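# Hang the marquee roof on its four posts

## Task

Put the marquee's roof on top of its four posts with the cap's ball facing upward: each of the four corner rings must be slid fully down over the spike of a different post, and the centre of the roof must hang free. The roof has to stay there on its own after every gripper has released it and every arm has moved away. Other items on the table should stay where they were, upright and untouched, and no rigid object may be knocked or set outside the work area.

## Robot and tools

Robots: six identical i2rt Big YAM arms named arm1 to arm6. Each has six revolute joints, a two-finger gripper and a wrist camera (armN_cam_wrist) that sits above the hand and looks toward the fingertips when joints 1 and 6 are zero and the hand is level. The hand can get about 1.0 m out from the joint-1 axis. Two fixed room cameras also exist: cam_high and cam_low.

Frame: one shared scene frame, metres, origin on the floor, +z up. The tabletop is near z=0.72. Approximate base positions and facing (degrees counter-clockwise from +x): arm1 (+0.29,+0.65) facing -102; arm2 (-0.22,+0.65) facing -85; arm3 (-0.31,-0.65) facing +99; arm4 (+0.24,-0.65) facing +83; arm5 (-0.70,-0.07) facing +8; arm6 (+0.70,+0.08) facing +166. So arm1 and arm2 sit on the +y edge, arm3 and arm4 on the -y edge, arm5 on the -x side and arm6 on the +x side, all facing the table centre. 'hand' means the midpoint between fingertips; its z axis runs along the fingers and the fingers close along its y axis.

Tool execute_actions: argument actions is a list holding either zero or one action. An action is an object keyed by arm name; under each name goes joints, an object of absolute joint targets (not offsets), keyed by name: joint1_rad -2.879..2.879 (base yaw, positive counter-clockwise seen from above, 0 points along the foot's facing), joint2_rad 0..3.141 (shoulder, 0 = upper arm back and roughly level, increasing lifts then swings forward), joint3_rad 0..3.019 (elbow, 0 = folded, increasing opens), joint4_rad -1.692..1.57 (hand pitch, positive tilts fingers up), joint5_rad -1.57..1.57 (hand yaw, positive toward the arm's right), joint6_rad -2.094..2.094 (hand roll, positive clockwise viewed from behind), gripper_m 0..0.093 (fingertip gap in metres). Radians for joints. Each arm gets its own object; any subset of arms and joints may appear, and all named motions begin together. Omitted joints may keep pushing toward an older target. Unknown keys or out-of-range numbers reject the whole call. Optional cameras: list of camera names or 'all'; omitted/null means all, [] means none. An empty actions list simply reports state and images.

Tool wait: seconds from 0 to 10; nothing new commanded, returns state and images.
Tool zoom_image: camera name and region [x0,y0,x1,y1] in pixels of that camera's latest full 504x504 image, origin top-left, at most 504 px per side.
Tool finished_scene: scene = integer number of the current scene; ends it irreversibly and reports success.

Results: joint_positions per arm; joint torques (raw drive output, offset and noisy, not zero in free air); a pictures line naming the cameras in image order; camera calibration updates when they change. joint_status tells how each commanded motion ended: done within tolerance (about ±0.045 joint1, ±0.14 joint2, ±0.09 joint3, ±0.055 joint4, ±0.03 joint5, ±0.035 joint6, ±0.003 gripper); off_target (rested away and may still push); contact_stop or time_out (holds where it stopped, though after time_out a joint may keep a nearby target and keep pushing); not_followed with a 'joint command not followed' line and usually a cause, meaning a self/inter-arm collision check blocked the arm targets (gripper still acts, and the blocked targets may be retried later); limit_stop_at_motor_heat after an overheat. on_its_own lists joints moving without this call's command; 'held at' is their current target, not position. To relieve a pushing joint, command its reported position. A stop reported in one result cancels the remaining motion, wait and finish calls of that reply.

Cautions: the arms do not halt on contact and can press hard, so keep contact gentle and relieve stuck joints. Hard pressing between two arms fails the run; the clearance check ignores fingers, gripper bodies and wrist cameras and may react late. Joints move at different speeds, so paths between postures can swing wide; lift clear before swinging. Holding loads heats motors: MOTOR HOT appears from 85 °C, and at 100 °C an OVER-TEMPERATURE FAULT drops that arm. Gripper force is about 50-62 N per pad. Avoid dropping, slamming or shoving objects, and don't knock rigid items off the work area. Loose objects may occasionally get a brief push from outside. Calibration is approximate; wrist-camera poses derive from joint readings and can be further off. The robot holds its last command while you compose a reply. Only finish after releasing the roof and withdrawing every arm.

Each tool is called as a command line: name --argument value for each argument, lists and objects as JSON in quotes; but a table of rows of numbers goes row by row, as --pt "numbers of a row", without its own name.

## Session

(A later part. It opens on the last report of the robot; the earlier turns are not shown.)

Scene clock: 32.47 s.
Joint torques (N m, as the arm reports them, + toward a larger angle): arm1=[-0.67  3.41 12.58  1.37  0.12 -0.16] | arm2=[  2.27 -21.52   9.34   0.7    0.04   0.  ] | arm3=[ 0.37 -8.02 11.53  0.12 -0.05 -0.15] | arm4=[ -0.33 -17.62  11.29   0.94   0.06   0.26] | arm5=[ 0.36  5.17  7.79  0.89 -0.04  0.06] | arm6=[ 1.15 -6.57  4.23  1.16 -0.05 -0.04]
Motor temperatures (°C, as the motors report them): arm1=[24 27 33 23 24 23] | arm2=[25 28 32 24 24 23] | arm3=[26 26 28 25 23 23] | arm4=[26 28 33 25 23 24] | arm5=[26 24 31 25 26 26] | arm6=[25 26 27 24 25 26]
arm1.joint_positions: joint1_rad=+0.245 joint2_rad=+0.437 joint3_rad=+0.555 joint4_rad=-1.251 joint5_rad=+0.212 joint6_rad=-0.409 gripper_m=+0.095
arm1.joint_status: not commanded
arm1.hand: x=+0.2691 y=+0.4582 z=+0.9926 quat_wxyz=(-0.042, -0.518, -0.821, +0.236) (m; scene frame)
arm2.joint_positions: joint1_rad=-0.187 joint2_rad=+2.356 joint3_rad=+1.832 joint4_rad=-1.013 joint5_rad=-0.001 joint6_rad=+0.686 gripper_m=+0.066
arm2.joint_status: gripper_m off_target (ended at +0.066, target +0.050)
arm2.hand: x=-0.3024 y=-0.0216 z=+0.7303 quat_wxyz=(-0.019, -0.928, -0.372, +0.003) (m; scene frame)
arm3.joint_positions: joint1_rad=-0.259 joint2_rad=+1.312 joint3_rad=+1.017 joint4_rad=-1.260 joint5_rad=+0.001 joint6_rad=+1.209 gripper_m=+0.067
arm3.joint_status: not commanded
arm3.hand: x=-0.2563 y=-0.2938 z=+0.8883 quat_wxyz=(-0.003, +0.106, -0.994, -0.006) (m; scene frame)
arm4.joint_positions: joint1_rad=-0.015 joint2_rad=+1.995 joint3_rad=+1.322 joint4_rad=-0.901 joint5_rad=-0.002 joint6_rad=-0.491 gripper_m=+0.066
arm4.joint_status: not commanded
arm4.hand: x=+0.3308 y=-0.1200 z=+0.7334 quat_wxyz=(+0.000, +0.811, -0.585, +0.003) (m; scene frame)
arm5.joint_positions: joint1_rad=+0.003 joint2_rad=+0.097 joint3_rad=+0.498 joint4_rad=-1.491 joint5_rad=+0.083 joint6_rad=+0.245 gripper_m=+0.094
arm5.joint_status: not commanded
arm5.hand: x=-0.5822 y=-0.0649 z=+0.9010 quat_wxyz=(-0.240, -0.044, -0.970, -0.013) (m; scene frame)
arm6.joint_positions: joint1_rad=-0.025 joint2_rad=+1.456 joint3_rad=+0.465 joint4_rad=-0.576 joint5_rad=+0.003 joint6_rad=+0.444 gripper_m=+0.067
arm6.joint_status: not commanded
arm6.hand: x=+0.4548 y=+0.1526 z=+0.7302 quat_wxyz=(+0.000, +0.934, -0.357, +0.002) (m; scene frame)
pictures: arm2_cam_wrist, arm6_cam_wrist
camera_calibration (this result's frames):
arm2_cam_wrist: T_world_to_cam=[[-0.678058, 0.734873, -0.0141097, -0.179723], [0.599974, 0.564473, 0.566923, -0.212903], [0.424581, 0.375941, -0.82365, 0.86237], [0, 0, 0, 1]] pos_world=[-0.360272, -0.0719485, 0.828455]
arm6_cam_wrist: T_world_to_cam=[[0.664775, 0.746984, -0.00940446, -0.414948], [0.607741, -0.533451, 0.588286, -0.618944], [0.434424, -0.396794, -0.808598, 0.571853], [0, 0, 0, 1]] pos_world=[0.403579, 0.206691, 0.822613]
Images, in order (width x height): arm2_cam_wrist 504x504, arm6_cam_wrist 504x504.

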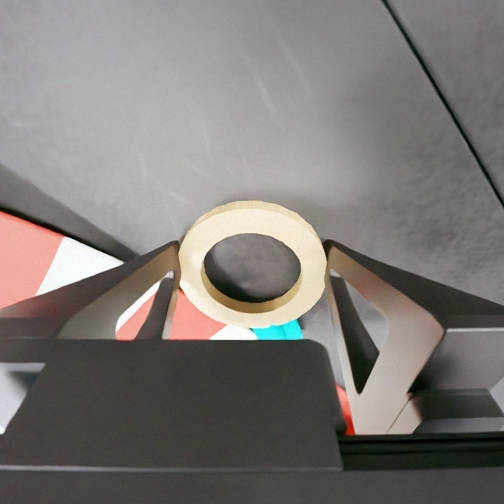

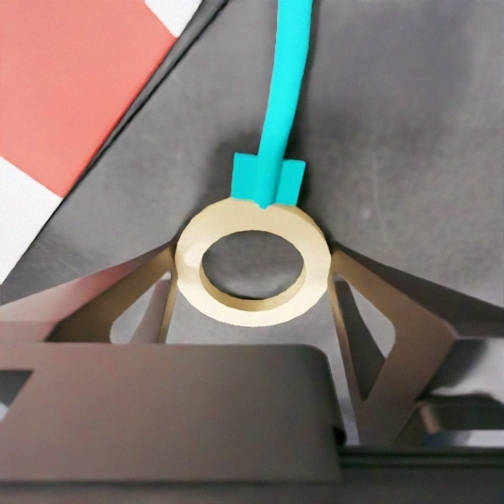

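execute_actions --actions '[{"arm1":{"joints":{"joint1_rad":0.1,"joint2_rad":0.1,"joint3_rad":1.0}},"arm2":{"joints":{"joint2_rad":1.42,"joint3_rad":1.335,"joint4_rad":-1.495,"joint6_rad":2.0}},"arm3":{"joints":{"joint2_rad":1.012,"joint3_rad":1.25,"joint4_rad":-1.69,"joint6_rad":0.6}},"arm4":{"joints":{"joint1_rad":0.1,"joint2_rad":1.18,"joint3_rad":1.26,"joint4_rad":-1.645,"joint6_rad":1.7}},"arm6":{"joints":{"joint1_rad":-0.1,"joint2_rad":1.33,"joint3_rad":1.38,"joint4_rad":-1.595,"joint6_rad":-1.2}}}]' --cameras '["cam_low","cam_high"]'

Scene clock: 38.40 s.
Joint torques (N m, as the arm reports them, + toward a larger angle): arm1=[-0.84  9.49  8.15  2.22  0.05 -0.15] | arm2=[  2.07 -10.23   8.28  -0.26   0.04   0.15] | arm3=[ 0.33 -4.84 12.    0.33 -0.1  -0.14] | arm4=[-1.73 -7.95 11.41 -0.12  0.13  0.27] | arm5=[ 0.32  5.16  7.79  0.89 -0.05  0.06] | arm6=[  0.96 -10.65  12.17  -0.14  -0.07  -0.27]
Motor temperatures (°C, as the motors report them): arm1=[24 27 34 23 24 23] | arm2=[25 28 32 24 24 23] | arm3=[26 26 29 25 23 23] | arm4=[26 28 33 25 23 24] | arm5=[26 24 31 25 26 26] | arm6=[25 26 28 24 25 26]
arm1.joint_positions: joint1_rad=+0.106 joint2_rad=+0.092 joint3_rad=+0.990 joint4_rad=-1.251 joint5_rad=+0.212 joint6_rad=-0.409 gripper_m=+0.095
arm1.joint_status: all done
arm1.hand: x=+0.2469 y=+0.5361 z=+1.2622 quat_wxyz=(-0.225, -0.516, -0.634, +0.530) (m; scene frame)
arm2.joint_positions: joint1_rad=-0.187 joint2_rad=+1.409 joint3_rad=+1.340 joint4_rad=-1.487 joint5_rad=-0.001 joint6_rad=+1.989 gripper_m=+0.066
arm2.joint_status: all done
arm2.hand: x=-0.2741 y=+0.2415 z=+1.0590 quat_wxyz=(-0.007, -0.964, +0.267, -0.008) (m; scene frame)
arm3.joint_positions: joint1_rad=-0.259 joint2_rad=+1.008 joint3_rad=+1.228 joint4_rad=-1.679 joint5_rad=+0.001 joint6_rad=+0.608 gripper_m=+0.067
arm3.joint_status: all done
arm3.hand: x=-0.2687 y=-0.3750 z=+1.0574 quat_wxyz=(-0.030, +0.395, -0.917, -0.046) (m; scene frame)
arm4.joint_positions: joint1_rad=+0.111 joint2_rad=+1.177 joint3_rad=+1.244 joint4_rad=-1.630 joint5_rad=-0.001 joint6_rad=+1.688 gripper_m=+0.066
arm4.joint_status: all done
arm4.hand: x=+0.2526 y=-0.3281 z=+1.0554 quat_wxyz=(-0.003, -0.080, -0.997, -0.004) (m; scene frame)
arm5.joint_positions: joint1_rad=+0.003 joint2_rad=+0.097 joint3_rad=+0.498 joint4_rad=-1.491 joint5_rad=+0.083 joint6_rad=+0.245 gripper_m=+0.094
arm5.joint_status: not commanded
arm5.hand: x=-0.5822 y=-0.0649 z=+0.9010 quat_wxyz=(-0.240, -0.044, -0.970, -0.013) (m; scene frame)
arm6.joint_positions: joint1_rad=-0.099 joint2_rad=+1.332 joint3_rad=+1.322 joint4_rad=-1.585 joint5_rad=+0.000 joint6_rad=-1.182 gripper_m=+0.067
arm6.joint_status: all done
arm6.hand: x=+0.3481 y=+0.2135 z=+1.0448 quat_wxyz=(+0.012, +0.916, +0.400, +0.011) (m; scene frame)
pictures: cam_high, cam_low
Images, in order (width x height): cam_high 504x504, cam_low 504x504.

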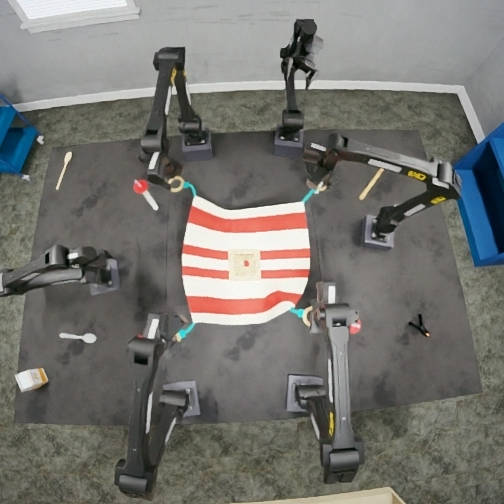

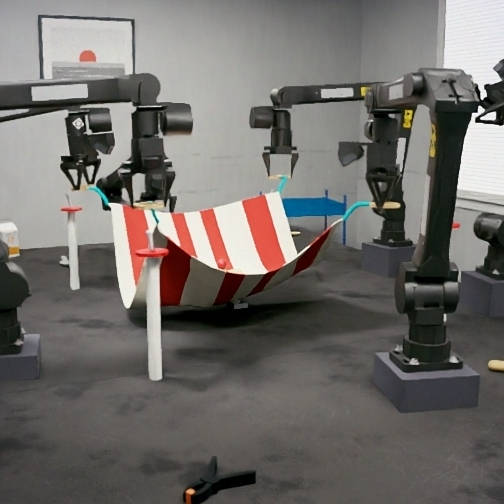

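execute_actions --actions '[{"arm2":{"joints":{"joint1_rad":-0.70}},"arm3":{"joints":{"joint1_rad":0.27,"joint2_rad":0.985,"joint6_rad":0.8}},"arm4":{"joints":{"joint1_rad":-0.445}},"arm6":{"joints":{"joint1_rad":-0.575,"joint3_rad":1.41,"joint6_rad":-1.6}}}]' --cameras '["arm2_cam_wrist","arm3_cam_wrist","arm4_cam_wrist","arm6_cam_wrist","cam_low"]'

Scene clock: 40.53 s.
Joint torques (N m, as the arm reports them, + toward a larger angle): arm1=[-1.3   9.29  8.13  2.23  0.04 -0.14] | arm2=[ -0.3  -10.54   8.26  -0.12   0.72   0.14] | arm3=[ 1.12 -6.23 11.99  0.35 -0.8   0.04] | arm4=[-1.87 -7.76 11.56 -0.06  0.55  0.24] | arm5=[ 0.31  5.15  7.82  0.89 -0.04  0.06] | arm6=[ -0.15 -11.03  12.84   0.09   0.89  -0.25]
Motor temperatures (°C, as the motors report them): arm1=[24 27 33 23 24 23] | arm2=[25 27 32 24 24 23] | arm3=[26 26 29 25 23 23] | arm4=[26 28 33 25 23 24] | arm5=[26 24 31 25 26 26] | arm6=[25 26 29 24 25 26]
arm1.joint_positions: joint1_rad=+0.106 joint2_rad=+0.092 joint3_rad=+0.990 joint4_rad=-1.251 joint5_rad=+0.212 joint6_rad=-0.409 gripper_m=+0.095
arm1.joint_status: not commanded
arm1.hand: x=+0.2469 y=+0.5361 z=+1.2622 quat_wxyz=(-0.225, -0.516, -0.634, +0.530) (m; scene frame)
arm2.joint_positions: joint1_rad=-0.682 joint2_rad=+1.410 joint3_rad=+1.340 joint4_rad=-1.490 joint5_rad=-0.017 joint6_rad=+1.989 gripper_m=+0.066
arm2.joint_status: all done
arm2.hand: x=-0.4598 y=+0.3138 z=+1.0561 quat_wxyz=(-0.005, -0.869, +0.495, -0.014) (m; scene frame)
arm3.joint_positions: joint1_rad=+0.248 joint2_rad=+1.000 joint3_rad=+1.228 joint4_rad=-1.679 joint5_rad=+0.016 joint6_rad=+0.788 gripper_m=+0.067
arm3.joint_status: all done
arm3.hand: x=-0.4044 y=-0.3899 z=+1.0593 quat_wxyz=(-0.020, +0.539, -0.840, -0.055) (m; scene frame)
arm4.joint_positions: joint1_rad=-0.428 joint2_rad=+1.177 joint3_rad=+1.244 joint4_rad=-1.630 joint5_rad=-0.011 joint6_rad=+1.690 gripper_m=+0.066
arm4.joint_status: all done
arm4.hand: x=+0.4140 y=-0.3801 z=+1.0565 quat_wxyz=(+0.001, -0.343, -0.939, -0.006) (m; scene frame)
arm5.joint_positions: joint1_rad=+0.003 joint2_rad=+0.097 joint3_rad=+0.498 joint4_rad=-1.491 joint5_rad=+0.083 joint6_rad=+0.245 gripper_m=+0.094
arm5.joint_status: not commanded
arm5.hand: x=-0.5822 y=-0.0649 z=+0.9010 quat_wxyz=(-0.240, -0.044, -0.970, -0.013) (m; scene frame)
arm6.joint_positions: joint1_rad=-0.546 joint2_rad=+1.332 joint3_rad=+1.343 joint4_rad=-1.585 joint5_rad=-0.028 joint6_rad=-1.583 gripper_m=+0.067
arm6.joint_status: all done
arm6.hand: x=+0.4324 y=+0.3523 z=+1.0527 quat_wxyz=(+0.010, +0.925, +0.379, -0.011) (m; scene frame)
pictures: arm2_cam_wrist, arm3_cam_wrist, arm4_cam_wrist, arm6_cam_wrist, cam_low
camera_calibration (this result's frames):
arm2_cam_wrist: T_world_to_cam=[[0.868188, 0.495536, 0.0263303, 0.215047], [0.380553, -0.698912, 0.605559, -0.237719], [0.318479, -0.515719, -0.795365, 1.27264], [0, 0, 0, 1]] pos_world=[-0.501547, 0.383619, 1.15051]
arm3_cam_wrist: T_world_to_cam=[[0.913059, -0.40321, -0.0611978, 0.27379], [-0.321103, -0.803268, 0.50165, -0.963944], [-0.251428, -0.438385, -0.862903, 0.760455], [0, 0, 0, 1]] pos_world=[-0.368312, -0.330539, 1.15652]
arm4_cam_wrist: T_world_to_cam=[[-0.65544, -0.754565, -0.0320879, 0.0231575], [-0.623748, 0.516874, 0.586327, -0.160273], [-0.425837, 0.404317, -0.809438, 1.30824], [0, 0, 0, 1]] pos_world=[0.472303, -0.428627, 1.15365]
arm6_cam_wrist: T_world_to_cam=[[-0.702509, 0.711345, -0.021648, 0.0704145], [0.579759, 0.58967, 0.562289, -1.04469], [0.412747, 0.382463, -0.826657, 0.675408], [0, 0, 0, 1]] pos_world=[0.376363, 0.307615, 1.14727]
Images, in order (width x height): arm2_cam_wrist 504x504, arm3_cam_wrist 504x504, arm4_cam_wrist 504x504, arm6_cam_wrist 504x504, cam_low 504x504.

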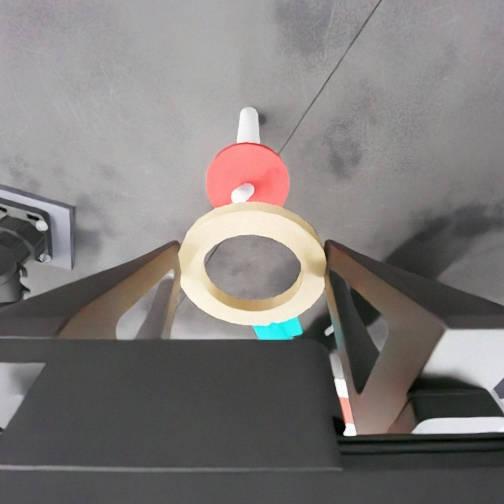

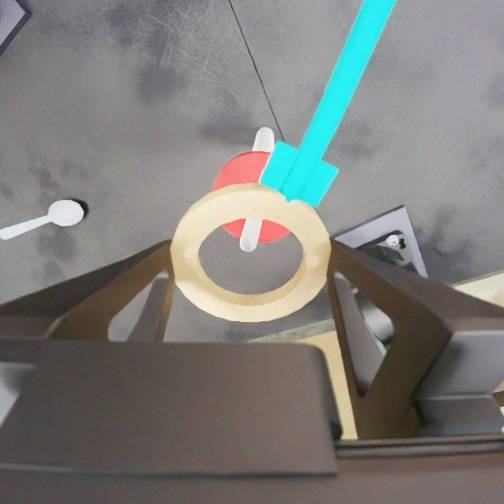

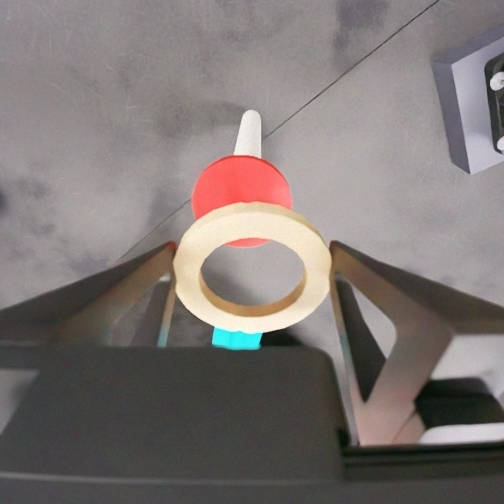

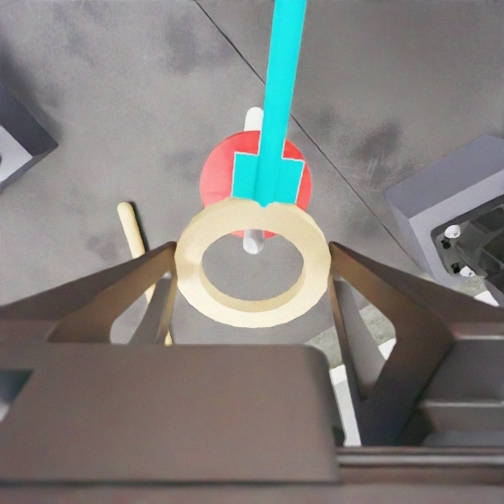

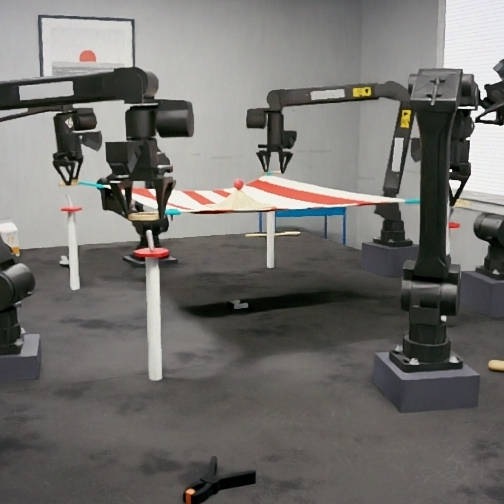

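execute_actions --actions '[{"arm2":{"joints":{"joint1_rad":-0.73,"joint3_rad":1.235,"joint4_rad":-1.36}},"arm3":{"joints":{"joint1_rad":0.325,"joint3_rad":1.165}},"arm4":{"joints":{"joint1_rad":-0.47,"joint3_rad":1.19,"joint4_rad":-1.53}},"arm6":{"joints":{"joint1_rad":-0.59,"joint3_rad":1.29,"joint4_rad":-1.51}}}]' --cameras '["arm2_cam_wrist","arm3_cam_wrist","arm4_cam_wrist","arm6_cam_wrist","cam_low"]'

Scene clock: 42.73 s.
Joint torques (N m, as the arm reports them, + toward a larger angle): arm1=[-1.17  9.49  8.1   2.26  0.06 -0.17] | arm2=[ -1.86 -10.36   8.79   0.71   0.72   0.14] | arm3=[ 1.54 -5.86  8.68  0.26 -1.1   0.03] | arm4=[-2.52 -8.4  10.3   0.88  0.64  0.26] | arm5=[ 0.28  5.11  7.8   0.88 -0.05  0.06] | arm6=[ -2.28 -10.58   7.79   0.65   1.05  -0.27]
Motor temperatures (°C, as the motors report them): arm1=[24 27 33 23 24 23] | arm2=[25 27 32 24 25 23] | arm3=[26 26 29 25 24 23] | arm4=[26 28 33 25 23 24] | arm5=[26 24 31 25 26 26] | arm6=[25 26 29 24 25 26]
arm1.joint_positions: joint1_rad=+0.106 joint2_rad=+0.092 joint3_rad=+0.990 joint4_rad=-1.251 joint5_rad=+0.212 joint6_rad=-0.409 gripper_m=+0.095
arm1.joint_status: not commanded
arm1.hand: x=+0.2469 y=+0.5361 z=+1.2622 quat_wxyz=(-0.225, -0.516, -0.634, +0.530) (m; scene frame)
arm2.joint_positions: joint1_rad=-0.696 joint2_rad=+1.414 joint3_rad=+1.233 joint4_rad=-1.373 joint5_rad=-0.018 joint6_rad=+1.989 gripper_m=+0.066
arm2.joint_status: all done
arm2.hand: x=-0.4624 y=+0.3186 z=+1.0143 quat_wxyz=(-0.008, -0.865, +0.501, -0.014) (m; scene frame)
arm3.joint_positions: joint1_rad=+0.299 joint2_rad=+0.998 joint3_rad=+1.178 joint4_rad=-1.679 joint5_rad=+0.023 joint6_rad=+0.790 gripper_m=+0.067
arm3.joint_status: all done
arm3.hand: x=-0.4127 y=-0.4026 z=+1.0400 quat_wxyz=(-0.018, +0.560, -0.828, -0.032) (m; scene frame)
arm4.joint_positions: joint1_rad=-0.443 joint2_rad=+1.180 joint3_rad=+1.185 joint4_rad=-1.541 joint5_rad=-0.014 joint6_rad=+1.690 gripper_m=+0.066
arm4.joint_status: all done
arm4.hand: x=+0.4227 y=-0.3752 z=+1.0334 quat_wxyz=(-0.001, -0.350, -0.936, -0.019) (m; scene frame)
arm5.joint_positions: joint1_rad=+0.003 joint2_rad=+0.097 joint3_rad=+0.498 joint4_rad=-1.491 joint5_rad=+0.083 joint6_rad=+0.245 gripper_m=+0.094
arm5.joint_status: not commanded
arm5.hand: x=-0.5822 y=-0.0649 z=+0.9010 quat_wxyz=(-0.240, -0.044, -0.970, -0.013) (m; scene frame)
arm6.joint_positions: joint1_rad=-0.546 joint2_rad=+1.332 joint3_rad=+1.296 joint4_rad=-1.518 joint5_rad=-0.032 joint6_rad=-1.585 gripper_m=+0.067
arm6.joint_status: all done
arm6.hand: x=+0.4288 y=+0.3553 z=+1.0348 quat_wxyz=(+0.002, +0.925, +0.380, -0.016) (m; scene frame)
pictures: arm2_cam_wrist, arm3_cam_wrist, arm4_cam_wrist, arm6_cam_wrist, cam_low
camera_calibration (this result's frames):
arm2_cam_wrist: T_world_to_cam=[[0.874836, 0.483968, 0.0208947, 0.228274], [0.373057, -0.70061, 0.608255, -0.213775], [0.309015, -0.524329, -0.793467, 1.23908], [0, 0, 0, 1]] pos_world=[-0.502846, 0.389435, 1.10843]
arm3_cam_wrist: T_world_to_cam=[[0.932471, -0.360502, -0.0231353, 0.260708], [-0.29489, -0.796623, 0.527667, -0.980729], [-0.208655, -0.485212, -0.849136, 0.720673], [0, 0, 0, 1]] pos_world=[-0.381938, -0.337607, 1.13548]
arm4_cam_wrist: T_world_to_cam=[[-0.665836, -0.743791, -0.058632, 0.0676815], [-0.623777, 0.511837, 0.590699, -0.150201], [-0.409346, 0.429882, -0.804759, 1.28906], [0, 0, 0, 1]] pos_world=[0.479044, -0.426923, 1.13007]
arm6_cam_wrist: T_world_to_cam=[[-0.704063, 0.710136, -0.0013247, 0.0454965], [0.587898, 0.583915, 0.559839, -1.03317], [0.398336, 0.393383, -0.8286, 0.665279], [0, 0, 0, 1]] pos_world=[0.374425, 0.309263, 1.12972]
Images, in order (width x height): arm2_cam_wrist 504x504, arm3_cam_wrist 504x504, arm4_cam_wrist 504x504, arm6_cam_wrist 504x504, cam_low 504x504.

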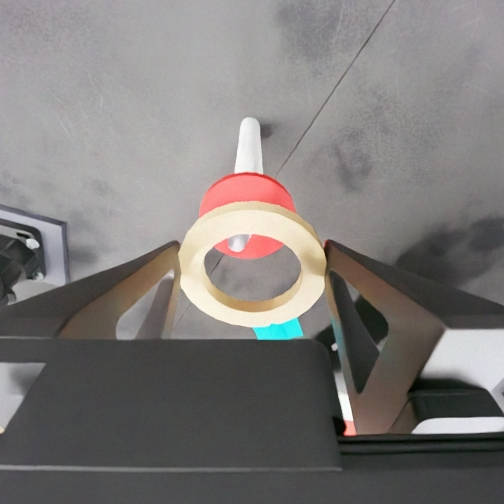

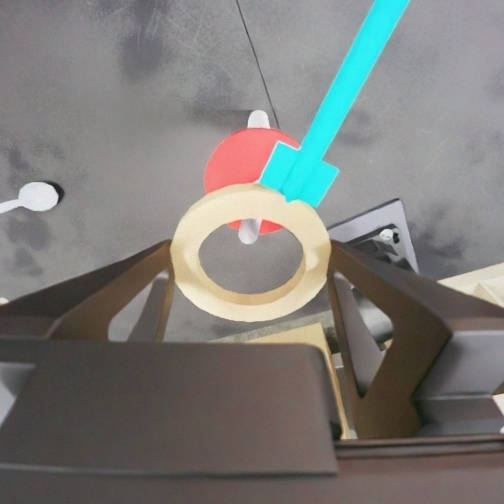

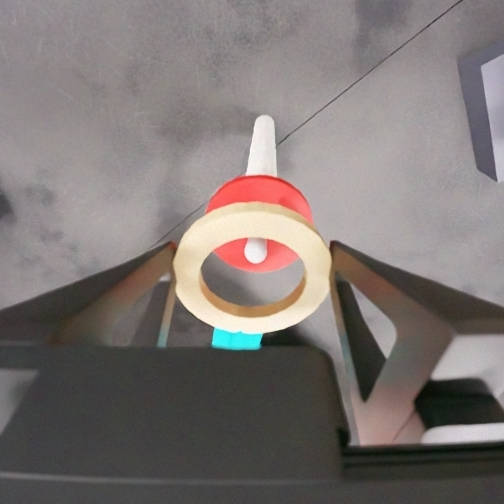

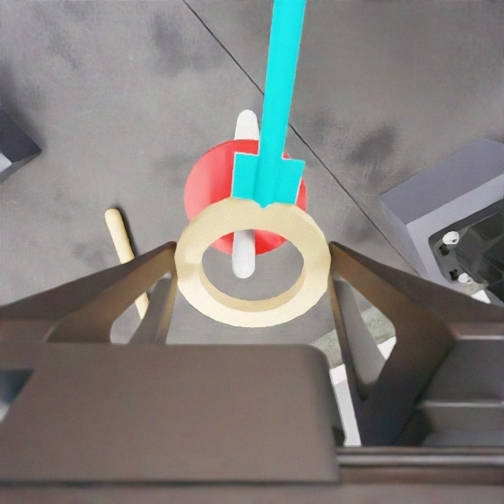

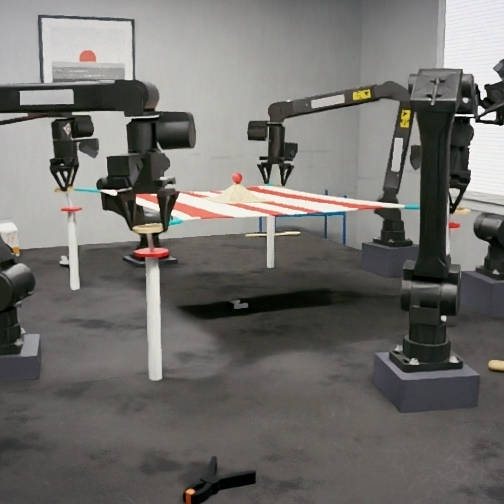

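execute_actions --actions '[{"arm2":{"joints":{"joint3_rad":1.13,"joint4_rad":-1.21}},"arm3":{"joints":{"joint3_rad":1.06,"joint4_rad":-1.575}},"arm4":{"joints":{"joint3_rad":1.1,"joint4_rad":-1.435}},"arm6":{"joints":{"joint3_rad":1.21,"joint4_rad":-1.435}}}]' --cameras '["arm2_cam_wrist","arm3_cam_wrist","arm4_cam_wrist","arm6_cam_wrist","cam_low"]'

Scene clock: 45.23 s.
Joint torques (N m, as the arm reports them, + toward a larger angle): arm1=[-0.86  9.19  8.1   2.15  0.06 -0.13] | arm2=[ -1.86 -11.15   8.65   0.85   0.72   0.14] | arm3=[ 1.49 -6.03  8.94  0.51 -1.11  0.02] | arm4=[-2.77 -8.23 10.51  0.91  0.65  0.25] | arm5=[ 0.33  5.15  7.82  0.86 -0.04  0.06] | arm6=[ -1.36 -10.88   7.46   0.66   0.95  -0.24]
Motor temperatures (°C, as the motors report them): arm1=[24 27 32 23 24 23] | arm2=[25 27 32 24 25 23] | arm3=[26 26 29 25 24 23] | arm4=[26 28 33 25 23 24] | arm5=[26 24 31 25 26 26] | arm6=[25 26 29 24 26 26]
arm1.joint_positions: joint1_rad=+0.106 joint2_rad=+0.092 joint3_rad=+0.990 joint4_rad=-1.251 joint5_rad=+0.212 joint6_rad=-0.409 gripper_m=+0.095
arm1.joint_status: not commanded
arm1.hand: x=+0.2469 y=+0.5361 z=+1.2622 quat_wxyz=(-0.225, -0.516, -0.634, +0.530) (m; scene frame)
arm2.joint_positions: joint1_rad=-0.696 joint2_rad=+1.415 joint3_rad=+1.126 joint4_rad=-1.224 joint5_rad=-0.018 joint6_rad=+1.989 gripper_m=+0.066
arm2.joint_status: all done
arm2.hand: x=-0.4623 y=+0.3178 z=+0.9746 quat_wxyz=(-0.028, -0.865, +0.501, -0.012) (m; scene frame)
arm3.joint_positions: joint1_rad=+0.299 joint2_rad=+0.995 joint3_rad=+1.072 joint4_rad=-1.570 joint5_rad=+0.023 joint6_rad=+0.790 gripper_m=+0.067
arm3.joint_status: all done
arm3.hand: x=-0.4148 y=-0.3978 z=+1.0006 quat_wxyz=(-0.018, +0.560, -0.828, -0.034) (m; scene frame)
arm4.joint_positions: joint1_rad=-0.443 joint2_rad=+1.181 joint3_rad=+1.093 joint4_rad=-1.446 joint5_rad=-0.014 joint6_rad=+1.690 gripper_m=+0.066
arm4.joint_status: all done
arm4.hand: x=+0.4226 y=-0.3758 z=+0.9980 quat_wxyz=(-0.001, -0.350, -0.936, -0.020) (m; scene frame)
arm5.joint_positions: joint1_rad=+0.003 joint2_rad=+0.097 joint3_rad=+0.498 joint4_rad=-1.491 joint5_rad=+0.083 joint6_rad=+0.245 gripper_m=+0.094
arm5.joint_status: not commanded
arm5.hand: x=-0.5822 y=-0.0649 z=+0.9010 quat_wxyz=(-0.240, -0.044, -0.970, -0.013) (m; scene frame)
arm6.joint_positions: joint1_rad=-0.546 joint2_rad=+1.330 joint3_rad=+1.220 joint4_rad=-1.443 joint5_rad=-0.032 joint6_rad=-1.585 gripper_m=+0.067
arm6.joint_status: all done
arm6.hand: x=+0.4309 y=+0.3531 z=+1.0064 quat_wxyz=(+0.002, +0.925, +0.380, -0.016) (m; scene frame)
pictures: arm2_cam_wrist, arm3_cam_wrist, arm4_cam_wrist, arm6_cam_wrist, cam_low
camera_calibration (this result's frames):
arm2_cam_wrist: T_world_to_cam=[[0.875139, 0.483602, -0.0161366, 0.265748], [0.387534, -0.680544, 0.621834, -0.203076], [0.289738, -0.550445, -0.782983, 1.19632], [0, 0, 0, 1]] pos_world=[-0.500488, 0.39179, 1.06727]
arm3_cam_wrist: T_world_to_cam=[[0.932281, -0.360733, -0.0269108, 0.267123], [-0.294058, -0.799087, 0.524395, -0.954005], [-0.210671, -0.48097, -0.85105, 0.691856], [0, 0, 0, 1]] pos_world=[-0.383813, -0.333211, 1.09627]
arm4_cam_wrist: T_world_to_cam=[[-0.665764, -0.743704, -0.0605192, 0.0669337], [-0.624417, 0.510898, 0.590836, -0.12928], [-0.408488, 0.431146, -0.804519, 1.26061], [0, 0, 0, 1]] pos_world=[0.47878, -0.427678, 1.09462]
arm6_cam_wrist: T_world_to_cam=[[-0.704064, 0.710136, -0.000943278, 0.0480385], [0.588046, 0.583761, 0.559845, -1.01729], [0.398117, 0.393612, -0.828597, 0.641808], [0, 0, 0, 1]] pos_world=[0.376519, 0.307115, 1.10137]
Images, in order (width x height): arm2_cam_wrist 504x504, arm3_cam_wrist 504x504, arm4_cam_wrist 504x504, arm6_cam_wrist 504x504, cam_low 504x504.

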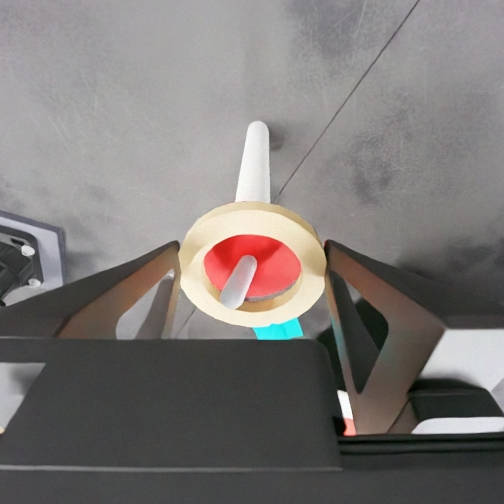

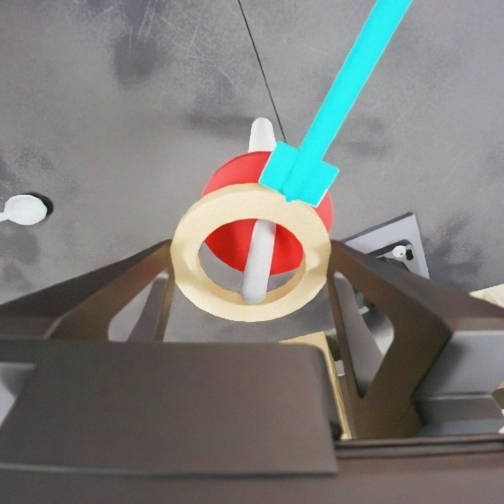

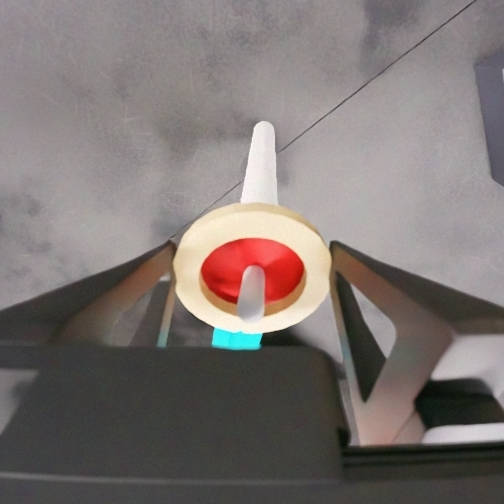

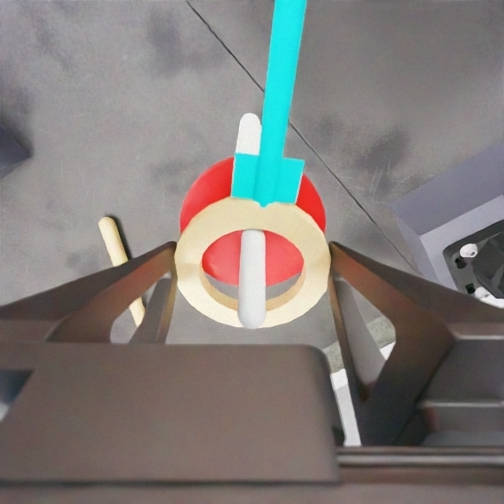

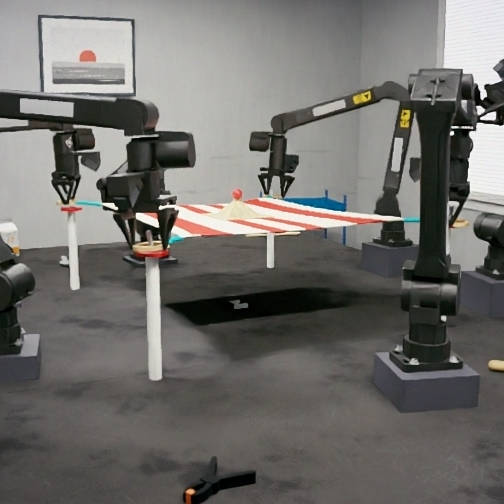

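execute_actions --actions '[{"arm2":{"joints":{"joint1_rad":-0.665,"joint3_rad":1.1,"joint4_rad":-1.19}},"arm3":{"joints":{"joint1_rad":0.235,"joint3_rad":1.025,"joint4_rad":-1.53}},"arm4":{"joints":{"joint1_rad":-0.395,"joint3_rad":1.08}},"arm6":{"joints":{"joint1_rad":-0.505,"joint3_rad":1.19,"joint4_rad":-1.41}}}]' --cameras '["arm2_cam_wrist","arm3_cam_wrist","arm6_cam_wrist"]'

execute_actions --actions '[{"arm2":{"joints":{"gripper_m":0.093}},"arm3":{"joints":{"gripper_m":0.093}},"arm4":{"joints":{"gripper_m":0.093}},"arm6":{"joints":{"gripper_m":0.093}}}]' --cameras '[]'

execute_actions --actions '[{"arm2":{"joints":{"joint3_rad":1.45,"joint4_rad":-1.55}},"arm3":{"joints":{"joint3_rad":1.35,"joint4_rad":-1.69}},"arm4":{"joints":{"joint3_rad":1.4,"joint4_rad":-1.69}},"arm6":{"joints":{"joint3_rad":1.55,"joint4_rad":-1.69}}}]' --cameras '["arm2_cam_wrist","arm3_cam_wrist","arm4_cam_wrist","arm6_cam_wrist"]'

execute_actions --actions '[{"arm2":{"joints":{"joint2_rad":0.8,"joint1_rad":-0.3}},"arm3":{"joints":{"joint2_rad":0.6}},"arm4":{"joints":{"joint2_rad":0.6}},"arm6":{"joints":{"joint2_rad":0.4,"joint1_rad":0.2}}}]' --cameras '["cam_low","cam_high"]'

zoom_image --camera "cam_low" --region '[40, 160, 490, 320]'

Scene clock: 47.97 s.
Joint torques (N m, as the arm reports them, + toward a larger angle): arm1=[-1.16  9.34  8.12  2.09  0.07 -0.12] | arm2=[  0.57 -10.35   7.93   0.73   0.45   0.14] | arm3=[ 0.27 -6.03  8.59  0.68 -0.8   0.02] | arm4=[-0.85 -8.04  9.85  0.98  0.36  0.24] | arm5=[ 0.33  5.24  7.81  0.87 -0.04  0.06] | arm6=[  0.19 -10.76   6.69   0.87   0.49  -0.28]
Motor temperatures (°C, as the motors report them): arm1=[24 27 32 23 24 23] | arm2=[25 27 32 24 25 23] | arm3=[26 26 29 25 24 23] | arm4=[26 27 33 25 23 24] | arm5=[26 24 32 25 26 26] | arm6=[25 26 29 24 26 26]
arm1.joint_positions: joint1_rad=+0.106 joint2_rad=+0.092 joint3_rad=+0.990 joint4_rad=-1.251 joint5_rad=+0.212 joint6_rad=-0.409 gripper_m=+0.095
arm1.joint_status: not commanded
arm1.hand: x=+0.2469 y=+0.5361 z=+1.2622 quat_wxyz=(-0.225, -0.516, -0.634, +0.530) (m; scene frame)
arm2.joint_positions: joint1_rad=-0.661 joint2_rad=+1.415 joint3_rad=+1.102 joint4_rad=-1.202 joint5_rad=-0.012 joint6_rad=+1.989 gripper_m=+0.066
arm2.joint_status: all done
arm2.hand: x=-0.4497 y=+0.3128 z=+0.9661 quat_wxyz=(-0.027, -0.874, +0.486, -0.010) (m; scene frame)
arm3.joint_positions: joint1_rad=+0.228 joint2_rad=+0.995 joint3_rad=+1.041 joint4_rad=-1.530 joint5_rad=+0.016 joint6_rad=+0.790 gripper_m=+0.067
arm3.joint_status: all done
arm3.hand: x=-0.3988 y=-0.3885 z=+0.9892 quat_wxyz=(-0.017, +0.530, -0.847, -0.040) (m; scene frame)
arm4.joint_positions: joint1_rad=-0.397 joint2_rad=+1.181 joint3_rad=+1.081 joint4_rad=-1.445 joint5_rad=-0.006 joint6_rad=+1.690 gripper_m=+0.066
arm4.joint_status: all done
arm4.hand: x=+0.4093 y=-0.3711 z=+0.9930 quat_wxyz=(-0.003, -0.329, -0.944, -0.014) (m; scene frame)
arm5.joint_positions: joint1_rad=+0.003 joint2_rad=+0.097 joint3_rad=+0.498 joint4_rad=-1.491 joint5_rad=+0.083 joint6_rad=+0.245 gripper_m=+0.094
arm5.joint_status: not commanded
arm5.hand: x=-0.5822 y=-0.0649 z=+0.9010 quat_wxyz=(-0.240, -0.044, -0.970, -0.013) (m; scene frame)
arm6.joint_positions: joint1_rad=-0.487 joint2_rad=+1.326 joint3_rad=+1.216 joint4_rad=-1.422 joint5_rad=-0.016 joint6_rad=-1.586 gripper_m=+0.067
arm6.joint_status: all done
arm6.hand: x=+0.4143 y=+0.3412 z=+1.0065 quat_wxyz=(-0.011, +0.913, +0.407, -0.013) (m; scene frame)
pictures: arm2_cam_wrist, arm3_cam_wrist, arm6_cam_wrist
camera_calibration (this result's frames):
arm2_cam_wrist: T_world_to_cam=[[0.857917, 0.513479, -0.0178054, 0.24154], [0.413563, -0.669584, 0.616947, -0.193099], [0.304867, -0.536653, -0.786803, 1.18944], [0, 0, 0, 1]] pos_world=[-0.489984, 0.384994, 1.05929]
arm3_cam_wrist: T_world_to_cam=[[0.904113, -0.425542, -0.038647, 0.230425], [-0.344957, -0.780281, 0.521696, -0.946224], [-0.252159, -0.458341, -0.852256, 0.683475], [0, 0, 0, 1]] pos_world=[-0.362392, -0.327, 1.08504]
arm6_cam_wrist: T_world_to_cam=[[-0.745313, 0.66641, 0.0201391, 0.0556542], [0.555046, 0.603462, 0.5725, -1.00641], [0.369367, 0.43787, -0.819657, 0.640975], [0, 0, 0, 1]] pos_world=[0.36333, 0.28958, 1.10043]
Images, in order (width x height): arm2_cam_wrist 504x504, arm3_cam_wrist 504x504, arm6_cam_wrist 504x504.

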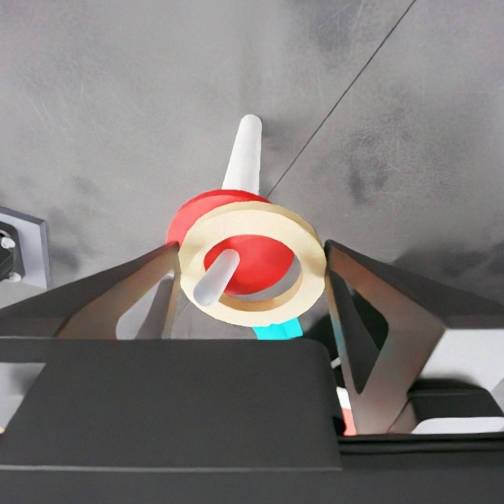

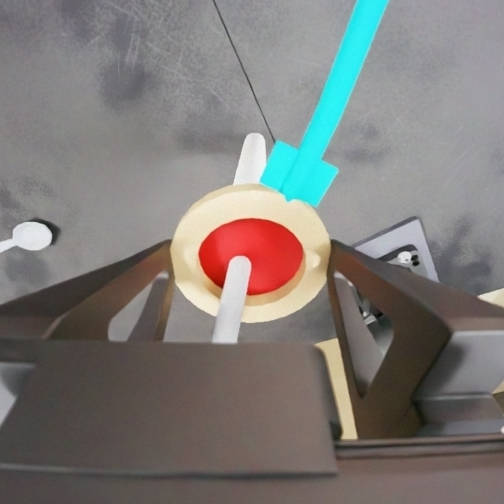

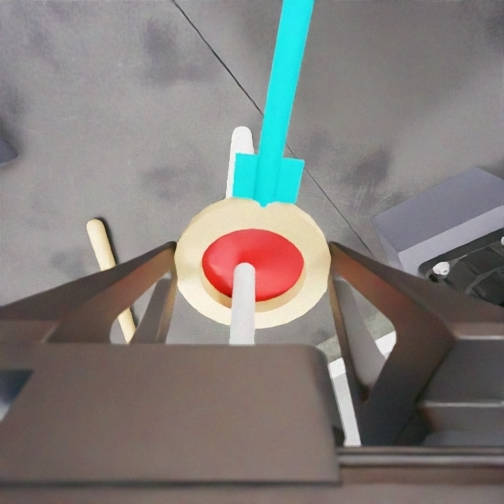

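Scene clock: 48.60 s.
Joint torques (N m, as the arm reports them, + toward a larger angle): arm1=[-0.88  9.53  8.1   2.24  0.05 -0.12] | arm2=[  0.7  -10.5    8.08   0.68   0.18   0.13] | arm3=[ 0.28 -5.99  8.64  0.67 -0.19  0.01] | arm4=[-0.94 -8.16  9.93  0.77  0.21  0.21] | arm5=[ 0.33  5.19  7.8   0.89 -0.05  0.06] | arm6=[ 1.08 -9.34  7.45  0.77  0.01 -0.23]
Motor temperatures (°C, as the motors report them): arm1=[24 27 32 23 24 23] | arm2=[25 27 32 24 25 23] | arm3=[26 26 28 25 24 23] | arm4=[26 27 33 25 23 24] | arm5=[26 24 32 25 26 26] | arm6=[25 26 29 24 26 26]
arm1.joint_positions: joint1_rad=+0.106 joint2_rad=+0.092 joint3_rad=+0.990 joint4_rad=-1.251 joint5_rad=+0.212 joint6_rad=-0.409 gripper_m=+0.095
arm1.joint_status: not commanded
arm1.hand: x=+0.2469 y=+0.5361 z=+1.2622 quat_wxyz=(-0.225, -0.516, -0.634, +0.530) (m; scene frame)
arm2.joint_positions: joint1_rad=-0.661 joint2_rad=+1.415 joint3_rad=+1.102 joint4_rad=-1.201 joint5_rad=-0.004 joint6_rad=+1.989 gripper_m=+0.093
arm2.joint_status: all done
arm2.hand: x=-0.4509 y=+0.3132 z=+0.9661 quat_wxyz=(-0.028, -0.874, +0.486, -0.006) (m; scene frame)
arm3.joint_positions: joint1_rad=+0.228 joint2_rad=+0.995 joint3_rad=+1.040 joint4_rad=-1.530 joint5_rad=+0.004 joint6_rad=+0.791 gripper_m=+0.093
arm3.joint_status: all done
arm3.hand: x=-0.4007 y=-0.3894 z=+0.9887 quat_wxyz=(-0.011, +0.530, -0.847, -0.040) (m; scene frame)
arm4.joint_positions: joint1_rad=-0.397 joint2_rad=+1.181 joint3_rad=+1.079 joint4_rad=-1.445 joint5_rad=-0.002 joint6_rad=+1.690 gripper_m=+0.093
arm4.joint_status: all done
arm4.hand: x=+0.4097 y=-0.3718 z=+0.9926 quat_wxyz=(-0.005, -0.329, -0.944, -0.013) (m; scene frame)
arm5.joint_positions: joint1_rad=+0.003 joint2_rad=+0.097 joint3_rad=+0.498 joint4_rad=-1.491 joint5_rad=+0.083 joint6_rad=+0.245 gripper_m=+0.094
arm5.joint_status: not commanded
arm5.hand: x=-0.5822 y=-0.0649 z=+0.9010 quat_wxyz=(-0.240, -0.044, -0.970, -0.013) (m; scene frame)
arm6.joint_positions: joint1_rad=-0.499 joint2_rad=+1.326 joint3_rad=+1.201 joint4_rad=-1.420 joint5_rad=-0.003 joint6_rad=-1.586 gripper_m=+0.093
arm6.joint_status: all done
arm6.hand: x=+0.4218 y=+0.3435 z=+1.0011 quat_wxyz=(-0.008, +0.916, +0.402, -0.004) (m; scene frame)
pictures: none
No camera images: the call's "cameras" was empty. Leave "cameras" out to get every camera's image.

Scene clock: 49.70 s.
Joint torques (N m, as the arm reports them, + toward a larger angle): arm1=[-0.9   9.17  8.09  2.27  0.04 -0.12] | arm2=[ 0.73 -9.87 11.51 -0.25  0.18  0.14] | arm3=[ 0.3  -4.59 13.33  0.57 -0.19  0.  ] | arm4=[-0.8  -7.75 13.47  0.05  0.17  0.24] | arm5=[ 0.35  5.09  7.81  0.89 -0.05  0.06] | arm6=[ 0.66 -8.48 11.58 -0.02  0.05 -0.21]
Motor temperatures (°C, as the motors report them): arm1=[24 27 32 23 24 23] | arm2=[25 26 32 24 25 23] | arm3=[26 26 29 25 24 23] | arm4=[26 27 34 25 23 24] | arm5=[26 24 32 25 26 26] | arm6=[25 26 29 24 26 26]
arm1.joint_positions: joint1_rad=+0.106 joint2_rad=+0.092 joint3_rad=+0.990 joint4_rad=-1.251 joint5_rad=+0.212 joint6_rad=-0.409 gripper_m=+0.095
arm1.joint_status: not commanded
arm1.hand: x=+0.2469 y=+0.5361 z=+1.2622 quat_wxyz=(-0.225, -0.516, -0.634, +0.530) (m; scene frame)
arm2.joint_positions: joint1_rad=-0.661 joint2_rad=+1.411 joint3_rad=+1.414 joint4_rad=-1.541 joint5_rad=-0.004 joint6_rad=+1.989 gripper_m=+0.093
arm2.joint_status: all done
arm2.hand: x=-0.4587 y=+0.3045 z=+1.0843 quat_wxyz=(-0.015, -0.874, +0.486, -0.007) (m; scene frame)
arm3.joint_positions: joint1_rad=+0.228 joint2_rad=+0.981 joint3_rad=+1.313 joint4_rad=-1.679 joint5_rad=+0.004 joint6_rad=+0.791 gripper_m=+0.093
arm3.joint_status: all done
arm3.hand: x=-0.4036 y=-0.3816 z=+1.0990 quat_wxyz=(-0.026, +0.527, -0.843, -0.107) (m; scene frame)
arm4.joint_positions: joint1_rad=-0.397 joint2_rad=+1.179 joint3_rad=+1.362 joint4_rad=-1.677 joint5_rad=-0.002 joint6_rad=+1.690 gripper_m=+0.093
arm4.joint_status: all done
arm4.hand: x=+0.4132 y=-0.3650 z=+1.1011 quat_wxyz=(-0.011, -0.329, -0.944, -0.038) (m; scene frame)
arm5.joint_positions: joint1_rad=+0.003 joint2_rad=+0.097 joint3_rad=+0.498 joint4_rad=-1.491 joint5_rad=+0.083 joint6_rad=+0.245 gripper_m=+0.094
arm5.joint_status: not commanded
arm5.hand: x=-0.5822 y=-0.0649 z=+0.9010 quat_wxyz=(-0.240, -0.044, -0.970, -0.013) (m; scene frame)
arm6.joint_positions: joint1_rad=-0.499 joint2_rad=+1.321 joint3_rad=+1.504 joint4_rad=-1.680 joint5_rad=-0.002 joint6_rad=-1.586 gripper_m=+0.093
arm6.joint_status: all done
arm6.hand: x=+0.4164 y=+0.3486 z=+1.1184 quat_wxyz=(-0.030, +0.915, +0.402, -0.014) (m; scene frame)
pictures: arm2_cam_wrist, arm3_cam_wrist, arm4_cam_wrist, arm6_cam_wrist
camera_calibration (this result's frames):
arm2_cam_wrist: T_world_to_cam=[[0.85798, 0.513682, 0.000258248, 0.235989], [0.409229, -0.683821, 0.604087, -0.251637], [0.310485, -0.518189, -0.796919, 1.28868], [0, 0, 0, 1]] pos_world=[-0.499614, 0.374484, 1.17893]
arm3_cam_wrist: T_world_to_cam=[[0.899634, -0.412876, -0.142099, 0.358647], [-0.316243, -0.840495, 0.439953, -0.921295], [-0.30108, -0.350859, -0.886707, 0.838101], [0, 0, 0, 1]] pos_world=[-0.361669, -0.332211, 1.19944]
arm4_cam_wrist: T_world_to_cam=[[-0.629172, -0.770617, -0.10145, 0.0951365], [-0.665127, 0.466257, 0.583275, -0.192693], [-0.40218, 0.434457, -0.805914, 1.33519], [0, 0, 0, 1]] pos_world=[0.46868, -0.416926, 1.1981]
arm6_cam_wrist: T_world_to_cam=[[-0.736333, 0.674351, 0.0553516, 0.00411458], [0.571911, 0.576583, 0.583498, -1.08608], [0.361568, 0.461305, -0.810226, 0.713163], [0, 0, 0, 1]] pos_world=[0.366316, 0.294457, 1.21132]
Images, in order (width x height): arm2_cam_wrist 504x504, arm3_cam_wrist 504x504, arm4_cam_wrist 504x504, arm6_cam_wrist 504x504.

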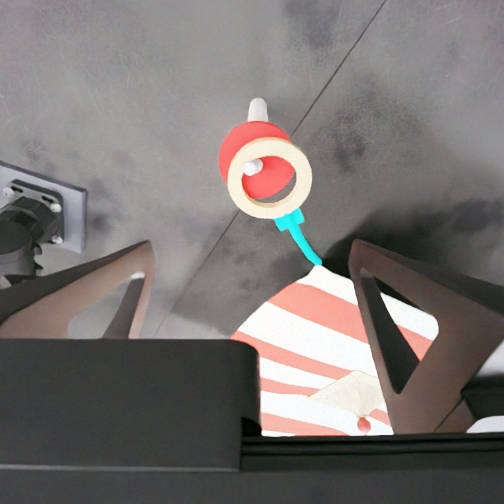

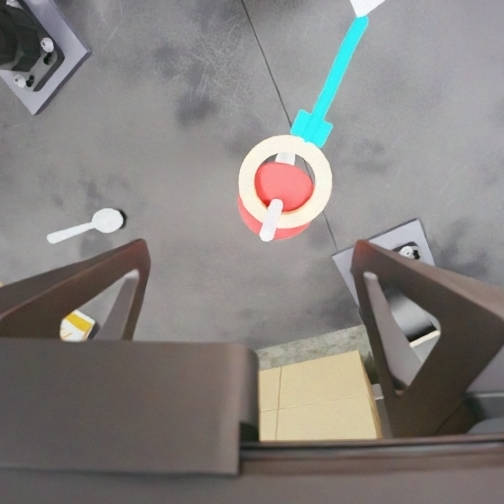

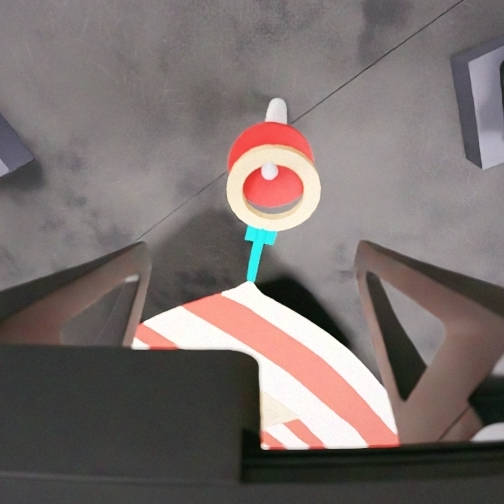

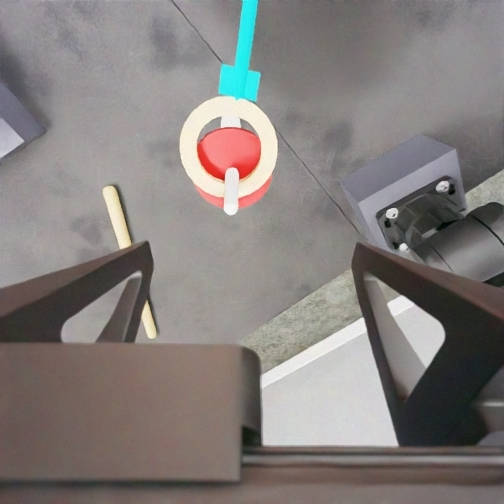

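Scene clock: 51.43 s.
Joint torques (N m, as the arm reports them, + toward a larger angle): arm1=[-1.01  9.35  8.06  2.25  0.03 -0.11] | arm2=[ 1.53 -0.46  9.25  1.11  0.14  0.08] | arm3=[ 0.12  2.39 10.87  1.4  -0.19 -0.02] | arm4=[-0.78  2.38 10.    1.06  0.18  0.21] | arm5=[ 0.32  5.14  7.8   0.9  -0.05  0.06] | arm6=[ 1.23  7.15  4.87  1.47  0.12 -0.18]
Motor temperatures (°C, as the motors report them): arm1=[24 27 32 23 24 23] | arm2=[25 26 32 24 25 23] | arm3=[26 26 29 25 24 23] | arm4=[26 27 34 25 23 24] | arm5=[26 24 32 25 26 26] | arm6=[25 26 29 24 26 26]
arm1.joint_positions: joint1_rad=+0.106 joint2_rad=+0.092 joint3_rad=+0.990 joint4_rad=-1.251 joint5_rad=+0.212 joint6_rad=-0.409 gripper_m=+0.095
arm1.joint_status: not commanded
arm1.hand: x=+0.2469 y=+0.5361 z=+1.2622 quat_wxyz=(-0.225, -0.516, -0.634, +0.530) (m; scene frame)
arm2.joint_positions: joint1_rad=-0.306 joint2_rad=+0.803 joint3_rad=+1.432 joint4_rad=-1.543 joint5_rad=-0.004 joint6_rad=+1.989 gripper_m=+0.093
arm2.joint_status: all done
arm2.hand: x=-0.2899 y=+0.3932 z=+1.2958 quat_wxyz=(-0.321, -0.895, +0.308, -0.036) (m; scene frame)
arm3.joint_positions: joint1_rad=+0.228 joint2_rad=+0.596 joint3_rad=+1.326 joint4_rad=-1.684 joint5_rad=+0.004 joint6_rad=+0.791 gripper_m=+0.093
arm3.joint_status: all done
arm3.hand: x=-0.3672 y=-0.4850 z=+1.1848 quat_wxyz=(-0.068, +0.505, -0.808, -0.295) (m; scene frame)
arm4.joint_positions: joint1_rad=-0.397 joint2_rad=+0.600 joint3_rad=+1.383 joint4_rad=-1.681 joint5_rad=-0.002 joint6_rad=+1.690 gripper_m=+0.093
arm4.joint_status: all done
arm4.hand: x=+0.3269 y=-0.5036 z=+1.2473 quat_wxyz=(-0.073, -0.309, -0.891, -0.323) (m; scene frame)
arm5.joint_positions: joint1_rad=+0.003 joint2_rad=+0.097 joint3_rad=+0.498 joint4_rad=-1.491 joint5_rad=+0.083 joint6_rad=+0.245 gripper_m=+0.094
arm5.joint_status: not commanded
arm5.hand: x=-0.5822 y=-0.0649 z=+0.9010 quat_wxyz=(-0.240, -0.044, -0.970, -0.013) (m; scene frame)
arm6.joint_positions: joint1_rad=+0.196 joint2_rad=+0.399 joint3_rad=+1.549 joint4_rad=-1.684 joint5_rad=-0.002 joint6_rad=-1.586 gripper_m=+0.093
arm6.joint_status: all done
arm6.hand: x=+0.6295 y=+0.0875 z=+1.3463 quat_wxyz=(-0.360, +0.631, +0.600, -0.337) (m; scene frame)
pictures: cam_high, cam_low
Images, in order (width x height): cam_high 504x504, cam_low 504x504.

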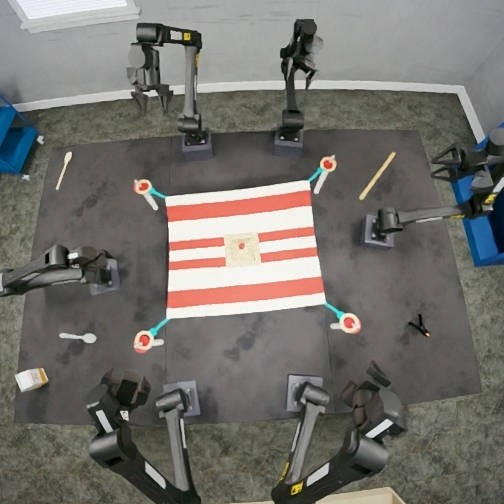

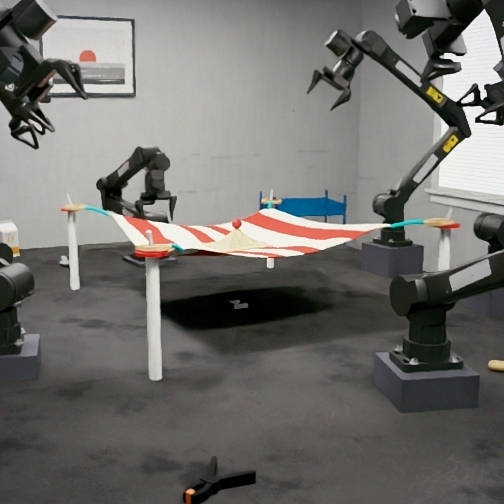

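Region (40, 160, 490, 320) of cam_low's 504x504 image, scaled by 1.120, with more detail than that image has; it fills the top 179 rows of this view, and the rest is white.

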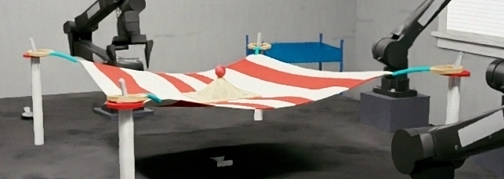

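finished_scene --scene 2

The scene is finished: the task was done.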